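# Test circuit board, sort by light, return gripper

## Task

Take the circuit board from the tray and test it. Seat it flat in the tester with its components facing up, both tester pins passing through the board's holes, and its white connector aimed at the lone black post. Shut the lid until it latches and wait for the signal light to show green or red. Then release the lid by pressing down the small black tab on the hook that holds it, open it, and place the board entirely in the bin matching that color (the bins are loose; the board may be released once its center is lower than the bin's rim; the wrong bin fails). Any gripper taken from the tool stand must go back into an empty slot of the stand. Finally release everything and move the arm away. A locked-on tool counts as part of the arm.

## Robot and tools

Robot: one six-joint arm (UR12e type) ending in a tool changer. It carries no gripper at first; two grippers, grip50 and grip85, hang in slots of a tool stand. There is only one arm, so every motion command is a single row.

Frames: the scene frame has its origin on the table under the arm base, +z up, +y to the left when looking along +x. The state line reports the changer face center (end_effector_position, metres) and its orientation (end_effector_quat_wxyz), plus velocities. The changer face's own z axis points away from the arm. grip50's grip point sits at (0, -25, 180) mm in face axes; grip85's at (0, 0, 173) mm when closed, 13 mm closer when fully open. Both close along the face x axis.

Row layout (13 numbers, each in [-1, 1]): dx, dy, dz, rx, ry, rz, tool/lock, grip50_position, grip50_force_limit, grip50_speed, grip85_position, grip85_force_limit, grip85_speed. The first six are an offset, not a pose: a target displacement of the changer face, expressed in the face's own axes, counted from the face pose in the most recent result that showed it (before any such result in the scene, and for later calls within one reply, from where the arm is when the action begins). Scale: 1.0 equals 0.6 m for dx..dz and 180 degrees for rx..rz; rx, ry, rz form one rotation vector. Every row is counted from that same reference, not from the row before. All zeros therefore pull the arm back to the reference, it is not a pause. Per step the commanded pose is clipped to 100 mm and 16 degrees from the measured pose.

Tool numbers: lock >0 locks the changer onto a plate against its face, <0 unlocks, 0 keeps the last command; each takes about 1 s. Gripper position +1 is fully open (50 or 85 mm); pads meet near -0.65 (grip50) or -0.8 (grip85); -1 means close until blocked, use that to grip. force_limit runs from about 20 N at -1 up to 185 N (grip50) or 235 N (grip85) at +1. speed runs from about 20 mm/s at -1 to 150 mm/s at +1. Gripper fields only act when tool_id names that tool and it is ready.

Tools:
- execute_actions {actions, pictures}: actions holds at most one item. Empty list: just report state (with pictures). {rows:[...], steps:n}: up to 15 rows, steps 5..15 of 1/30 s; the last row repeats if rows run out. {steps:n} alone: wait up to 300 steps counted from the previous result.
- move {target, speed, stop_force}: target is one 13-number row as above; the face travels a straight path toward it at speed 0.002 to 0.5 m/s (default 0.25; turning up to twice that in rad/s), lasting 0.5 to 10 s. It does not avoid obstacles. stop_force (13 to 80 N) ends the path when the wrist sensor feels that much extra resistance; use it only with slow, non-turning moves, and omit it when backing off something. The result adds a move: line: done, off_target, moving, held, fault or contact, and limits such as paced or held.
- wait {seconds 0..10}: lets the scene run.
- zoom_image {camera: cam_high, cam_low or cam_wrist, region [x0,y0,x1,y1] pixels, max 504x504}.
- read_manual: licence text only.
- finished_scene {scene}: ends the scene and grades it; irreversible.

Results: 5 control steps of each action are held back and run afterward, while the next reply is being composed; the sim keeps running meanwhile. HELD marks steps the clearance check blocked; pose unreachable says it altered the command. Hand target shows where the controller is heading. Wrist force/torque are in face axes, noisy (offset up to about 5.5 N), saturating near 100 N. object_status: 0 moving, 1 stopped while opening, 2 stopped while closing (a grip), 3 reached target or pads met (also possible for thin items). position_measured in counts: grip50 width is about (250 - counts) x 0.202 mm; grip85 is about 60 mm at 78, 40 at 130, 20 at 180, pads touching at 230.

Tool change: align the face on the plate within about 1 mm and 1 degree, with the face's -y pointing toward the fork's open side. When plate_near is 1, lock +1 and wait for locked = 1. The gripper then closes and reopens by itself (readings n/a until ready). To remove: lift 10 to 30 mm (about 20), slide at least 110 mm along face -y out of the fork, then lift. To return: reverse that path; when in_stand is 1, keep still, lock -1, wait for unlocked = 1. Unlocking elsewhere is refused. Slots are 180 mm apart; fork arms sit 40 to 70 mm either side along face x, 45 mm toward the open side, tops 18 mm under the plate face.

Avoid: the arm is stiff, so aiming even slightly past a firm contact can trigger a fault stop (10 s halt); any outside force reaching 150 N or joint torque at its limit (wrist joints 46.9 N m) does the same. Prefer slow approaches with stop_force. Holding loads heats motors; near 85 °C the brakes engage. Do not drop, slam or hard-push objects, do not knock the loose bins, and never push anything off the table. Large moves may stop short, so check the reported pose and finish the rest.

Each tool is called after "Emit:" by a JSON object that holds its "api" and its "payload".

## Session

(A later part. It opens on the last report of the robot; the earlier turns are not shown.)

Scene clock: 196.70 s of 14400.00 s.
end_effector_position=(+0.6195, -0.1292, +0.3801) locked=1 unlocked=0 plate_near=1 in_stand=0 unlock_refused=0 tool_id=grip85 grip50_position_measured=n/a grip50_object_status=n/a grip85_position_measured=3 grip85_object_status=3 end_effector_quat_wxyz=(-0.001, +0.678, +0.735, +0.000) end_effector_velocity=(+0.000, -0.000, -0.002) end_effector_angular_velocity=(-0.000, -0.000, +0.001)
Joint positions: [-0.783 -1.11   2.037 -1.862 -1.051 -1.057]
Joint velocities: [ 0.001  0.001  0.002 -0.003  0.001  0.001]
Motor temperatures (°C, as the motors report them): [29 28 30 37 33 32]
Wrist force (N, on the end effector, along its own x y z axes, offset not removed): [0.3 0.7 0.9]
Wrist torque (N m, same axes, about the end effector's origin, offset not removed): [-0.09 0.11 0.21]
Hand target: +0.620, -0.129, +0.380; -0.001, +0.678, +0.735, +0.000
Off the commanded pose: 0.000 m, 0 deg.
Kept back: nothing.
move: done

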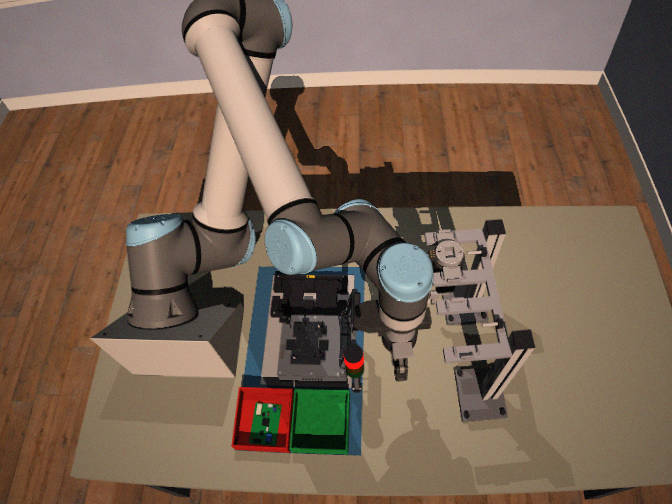

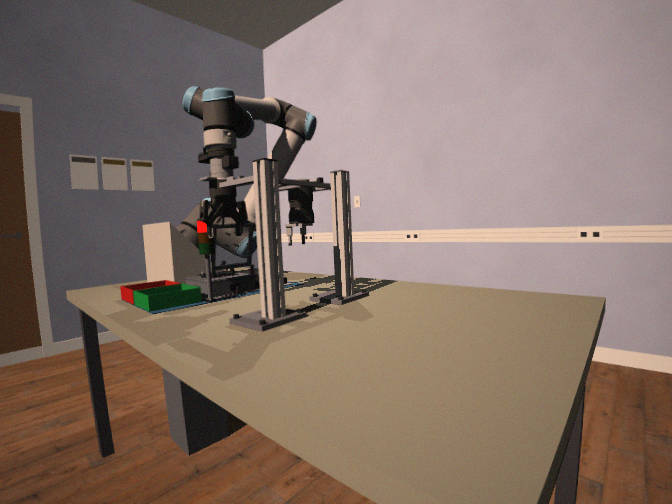

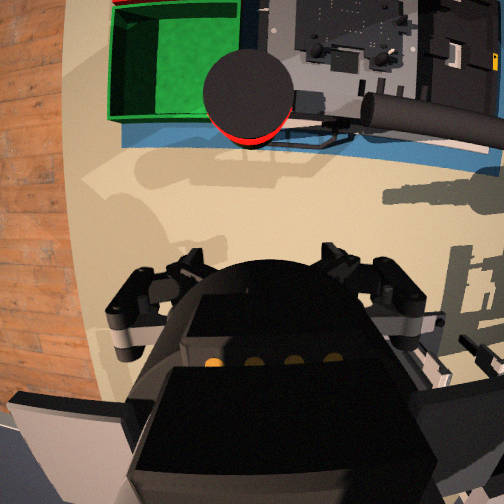

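Emit:
{"api": "move", "payload": {"target": [0,0.22,0,0,0,0,0,0,0,0,1,-0.5,0], "speed": 0.05, "stop_force": 15}}

Emit:
{"api": "move", "payload": {"target": [0,0,0.0332,0,0,0,0,0,0,0,1,-0.5,0], "speed": 0.01, "stop_force": 30}}

Scene clock: 199.93 s of 14400.00 s.
end_effector_position=(+0.7509, -0.1187, +0.3801) locked=1 unlocked=0 plate_near=1 in_stand=0 unlock_refused=0 tool_id=grip85 grip50_position_measured=n/a grip50_object_status=n/a grip85_position_measured=3 grip85_object_status=3 end_effector_quat_wxyz=(-0.001, +0.678, +0.735, +0.000) end_effector_velocity=(+0.002, +0.000, -0.000) end_effector_angular_velocity=(+0.000, -0.001, +0.000)
Joint positions: [-0.661 -0.99   1.814 -1.821 -0.981 -0.939]
Joint velocities: [ 0.001  0.002 -0.003  0.     0.001  0.001]
Motor temperatures (°C, as the motors report them): [29 28 30 37 33 32]
Wrist force (N, on the end effector, along its own x y z axes, offset not removed): [-0.6 -2.4 -3.5]
Wrist torque (N m, same axes, about the end effector's origin, offset not removed): [-0.37 0.07 0.21]
Hand target: +0.751, -0.119, +0.380; -0.001, +0.678, +0.735, +0.000
Off the commanded pose: 0.000 m, 0 deg.
Kept back: nothing.
move: done

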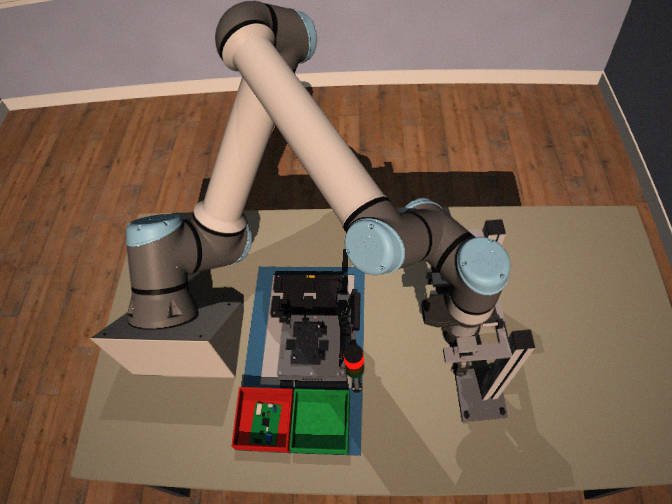

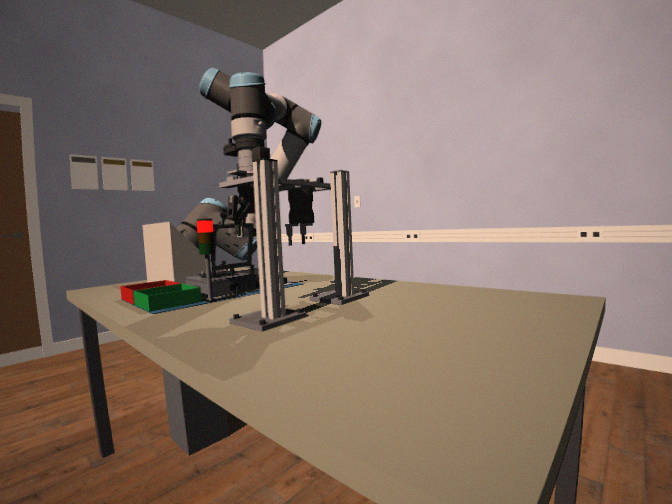

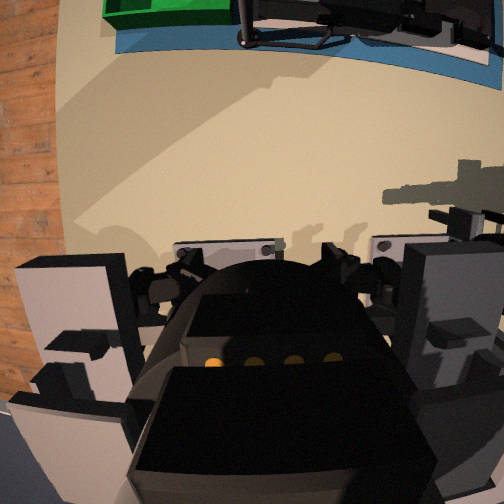

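Scene clock: 202.13 s of 14400.00 s.
end_effector_position=(+0.7509, -0.1187, +0.3604) locked=1 unlocked=0 plate_near=1 in_stand=1 unlock_refused=0 tool_id=grip85 grip50_position_measured=n/a grip50_object_status=n/a grip85_position_measured=3 grip85_object_status=3 end_effector_quat_wxyz=(-0.000, +0.678, +0.735, +0.000) end_effector_velocity=(+0.000, -0.000, -0.001) end_effector_angular_velocity=(-0.001, -0.001, +0.001)
Joint positions: [-0.647 -0.979  1.832 -1.858 -0.974 -0.925]
Joint velocities: [ 0.001  0.     0.001 -0.003  0.001  0.001]
Motor temperatures (°C, as the motors report them): [29 28 30 37 33 32]
Wrist force (N, on the end effector, along its own x y z axes, offset not removed): [-0.2 36.6 -17.3]
Wrist torque (N m, same axes, about the end effector's origin, offset not removed): [-0.69 -0.04 2.24]
Hand target: +0.751, -0.119, +0.360; -0.001, +0.678, +0.735, +0.000
Off the commanded pose: 0.000 m, 0 deg.
Kept back: nothing.
move: done

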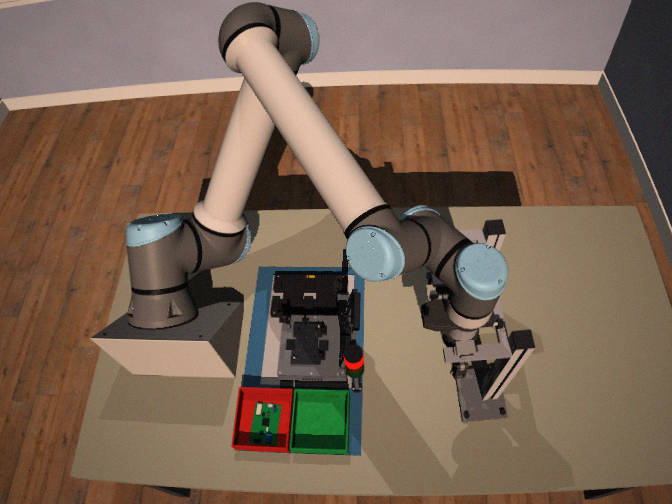

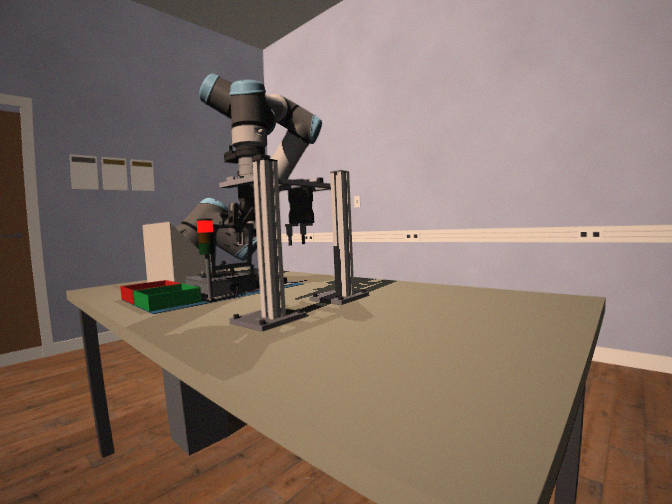

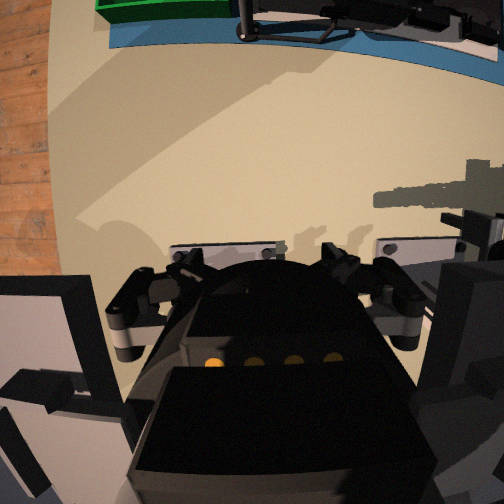

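Emit:
{"api": "execute_actions", "payload": {"actions": [{"rows":[[0,0.0012,0,0,0,0,-1,0,0,0,1,-0.5,0]],"steps":15}]}}

Emit:
{"api": "execute_actions", "payload": {"actions": [{"steps":35}]}}

Scene clock: 202.60 s of 14400.00 s.
end_effector_position=(+0.7515, -0.1187, +0.3603) locked=0 unlocked=0 plate_near=1 in_stand=1 unlock_refused=0 tool_id=none grip50_position_measured=n/a grip50_object_status=n/a grip85_position_measured=n/a grip85_object_status=n/a end_effector_quat_wxyz=(-0.001, +0.679, +0.735, -0.000) end_effector_velocity=(+0.001, +0.000, +0.000) end_effector_angular_velocity=(+0.000, -0.002, +0.002)
Joint positions: [-0.647 -0.979  1.831 -1.857 -0.974 -0.924]
Joint velocities: [ 0.001  0.001 -0.002 -0.     0.002 -0.   ]
Motor temperatures (°C, as the motors report them): [29 28 30 37 33 32]
Wrist force (N, on the end effector, along its own x y z axes, offset not removed): [-6.4 -8.7 -21.1]
Wrist torque (N m, same axes, about the end effector's origin, offset not removed): [-0.92 -0.07 0.14]
Steps of this call (steps 1 to 4: nothing new was sent; steps 5 to 14: the first 10 steps of this action). Readings (end_effector_position | what the end effector reports):
5: (+0.7509, -0.1187, +0.3602) | locked=1 unlocked=0 plate_near=1 in_stand=1 unlock_refused=0 tool_id=grip85 grip50_position_measured=n/a grip50_object_status=n/a grip85_position_measured=3 grip85_object_status=3
6: (+0.7509, -0.1187, +0.3601) | locked=1 unlocked=0 plate_near=1 in_stand=1 unlock_refused=0 tool_id=grip85 grip50_position_measured=n/a grip50_object_status=n/a grip85_position_measured=3 grip85_object_status=3
8: (+0.7511, -0.1187, +0.3602) | locked=1 unlocked=0 plate_near=1 in_stand=1 unlock_refused=0 tool_id=grip85 grip50_position_measured=n/a grip50_object_status=n/a grip85_position_measured=3 grip85_object_status=3
12: (+0.7514, -0.1187, +0.3602) | locked=0 unlocked=0 plate_near=1 in_stand=1 unlock_refused=0 tool_id=none grip50_position_measured=n/a grip50_object_status=n/a grip85_position_measured=n/a grip85_object_status=n/a
14: the state above

Scene clock: 203.77 s of 14400.00 s.
end_effector_position=(+0.7517, -0.1186, +0.3604) locked=0 unlocked=1 plate_near=1 in_stand=1 unlock_refused=0 tool_id=none grip50_position_measured=n/a grip50_object_status=n/a grip85_position_measured=n/a grip85_object_status=n/a end_effector_quat_wxyz=(-0.001, +0.678, +0.735, +0.000) end_effector_velocity=(-0.000, +0.000, -0.000) end_effector_angular_velocity=(+0.001, -0.000, +0.001)
Joint positions: [-0.647 -0.979  1.831 -1.857 -0.974 -0.924]
Joint velocities: [ 0.    -0.     0.     0.     0.001 -0.001]
Motor temperatures (°C, as the motors report them): [29 28 30 37 33 32]
Wrist force (N, on the end effector, along its own x y z axes, offset not removed): [-5.5 -8.6 -20.0]
Wrist torque (N m, same axes, about the end effector's origin, offset not removed): [-0.57 0.02 0.15]
Hand target: +0.752, -0.119, +0.360; -0.000, +0.678, +0.735, +0.000
Off the commanded pose: 0.000 m, 0 deg.
Kept back: nothing.
Steps of this call (steps 1 to 5: the last 5 steps of your previous action; steps 6 to 35: nothing new was sent). Readings (end_effector_position | what the end effector reports):
1: (+0.7515, -0.1187, +0.3603) | locked=0 unlocked=0 plate_near=1 in_stand=1 unlock_refused=0 tool_id=none grip50_position_measured=n/a grip50_object_status=n/a grip85_position_measured=n/a grip85_object_status=n/a
2: (+0.7515, -0.1187, +0.3603) | locked=0 unlocked=0 plate_near=1 in_stand=1 unlock_refused=0 tool_id=none grip50_position_measured=n/a grip50_object_status=n/a grip85_position_measured=n/a grip85_object_status=n/a
4: (+0.7516, -0.1187, +0.3603) | locked=0 unlocked=0 plate_near=1 in_stand=1 unlock_refused=0 tool_id=none grip50_position_measured=n/a grip50_object_status=n/a grip85_position_measured=n/a grip85_object_status=n/a
8: (+0.7516, -0.1186, +0.3603) | locked=0 unlocked=0 plate_near=1 in_stand=1 unlock_refused=0 tool_id=none grip50_position_measured=n/a grip50_object_status=n/a grip85_position_measured=n/a grip85_object_status=n/a
35: the state above

Emit:
{"api": "move", "payload": {"target": [0,0,-0.2,0,0,0,0,0,0,0,1,-0.5,0], "speed": 0.1}}

Emit:
{"api": "finished_scene", "payload": {"scene": 1}}

Scene clock: 205.67 s of 14400.00 s.
end_effector_position=(+0.7517, -0.1189, +0.4802) locked=0 unlocked=1 plate_near=0 in_stand=0 unlock_refused=0 tool_id=none grip50_position_measured=n/a grip50_object_status=n/a grip85_position_measured=n/a grip85_object_status=n/a end_effector_quat_wxyz=(-0.001, +0.678, +0.735, +0.000) end_effector_velocity=(+0.000, +0.000, +0.002) end_effector_angular_velocity=(+0.000, -0.001, +0.002)
Joint positions: [-0.724 -1.026  1.703 -1.64  -1.017 -1.002]
Joint velocities: [-0.001 -0.    -0.003  0.003  0.    -0.003]
Motor temperatures (°C, as the motors report them): [29 28 30 37 33 32]
Wrist force (N, on the end effector, along its own x y z axes, offset not removed): [0.7 -1.4 2.2]
Wrist torque (N m, same axes, about the end effector's origin, offset not removed): [-0.10 0.04 0.12]
Hand target: +0.752, -0.119, +0.480; -0.001, +0.678, +0.735, +0.000
Off the commanded pose: 0.000 m, 0 deg.
Kept back: nothing.
move: done

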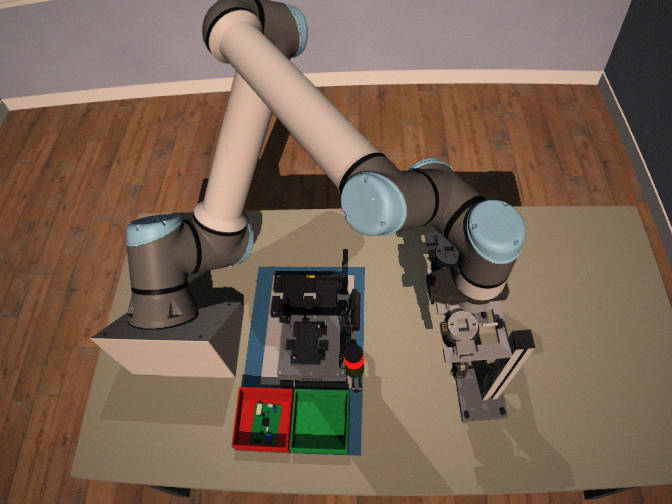

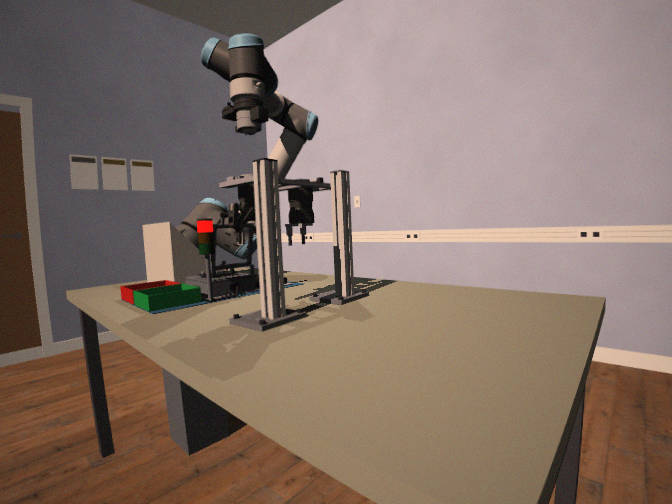

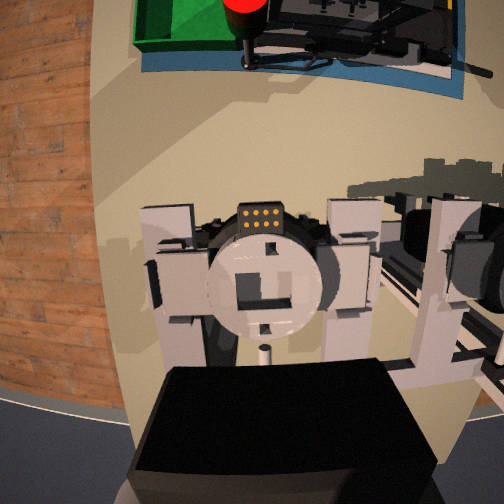

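The scene is finished: the task was done.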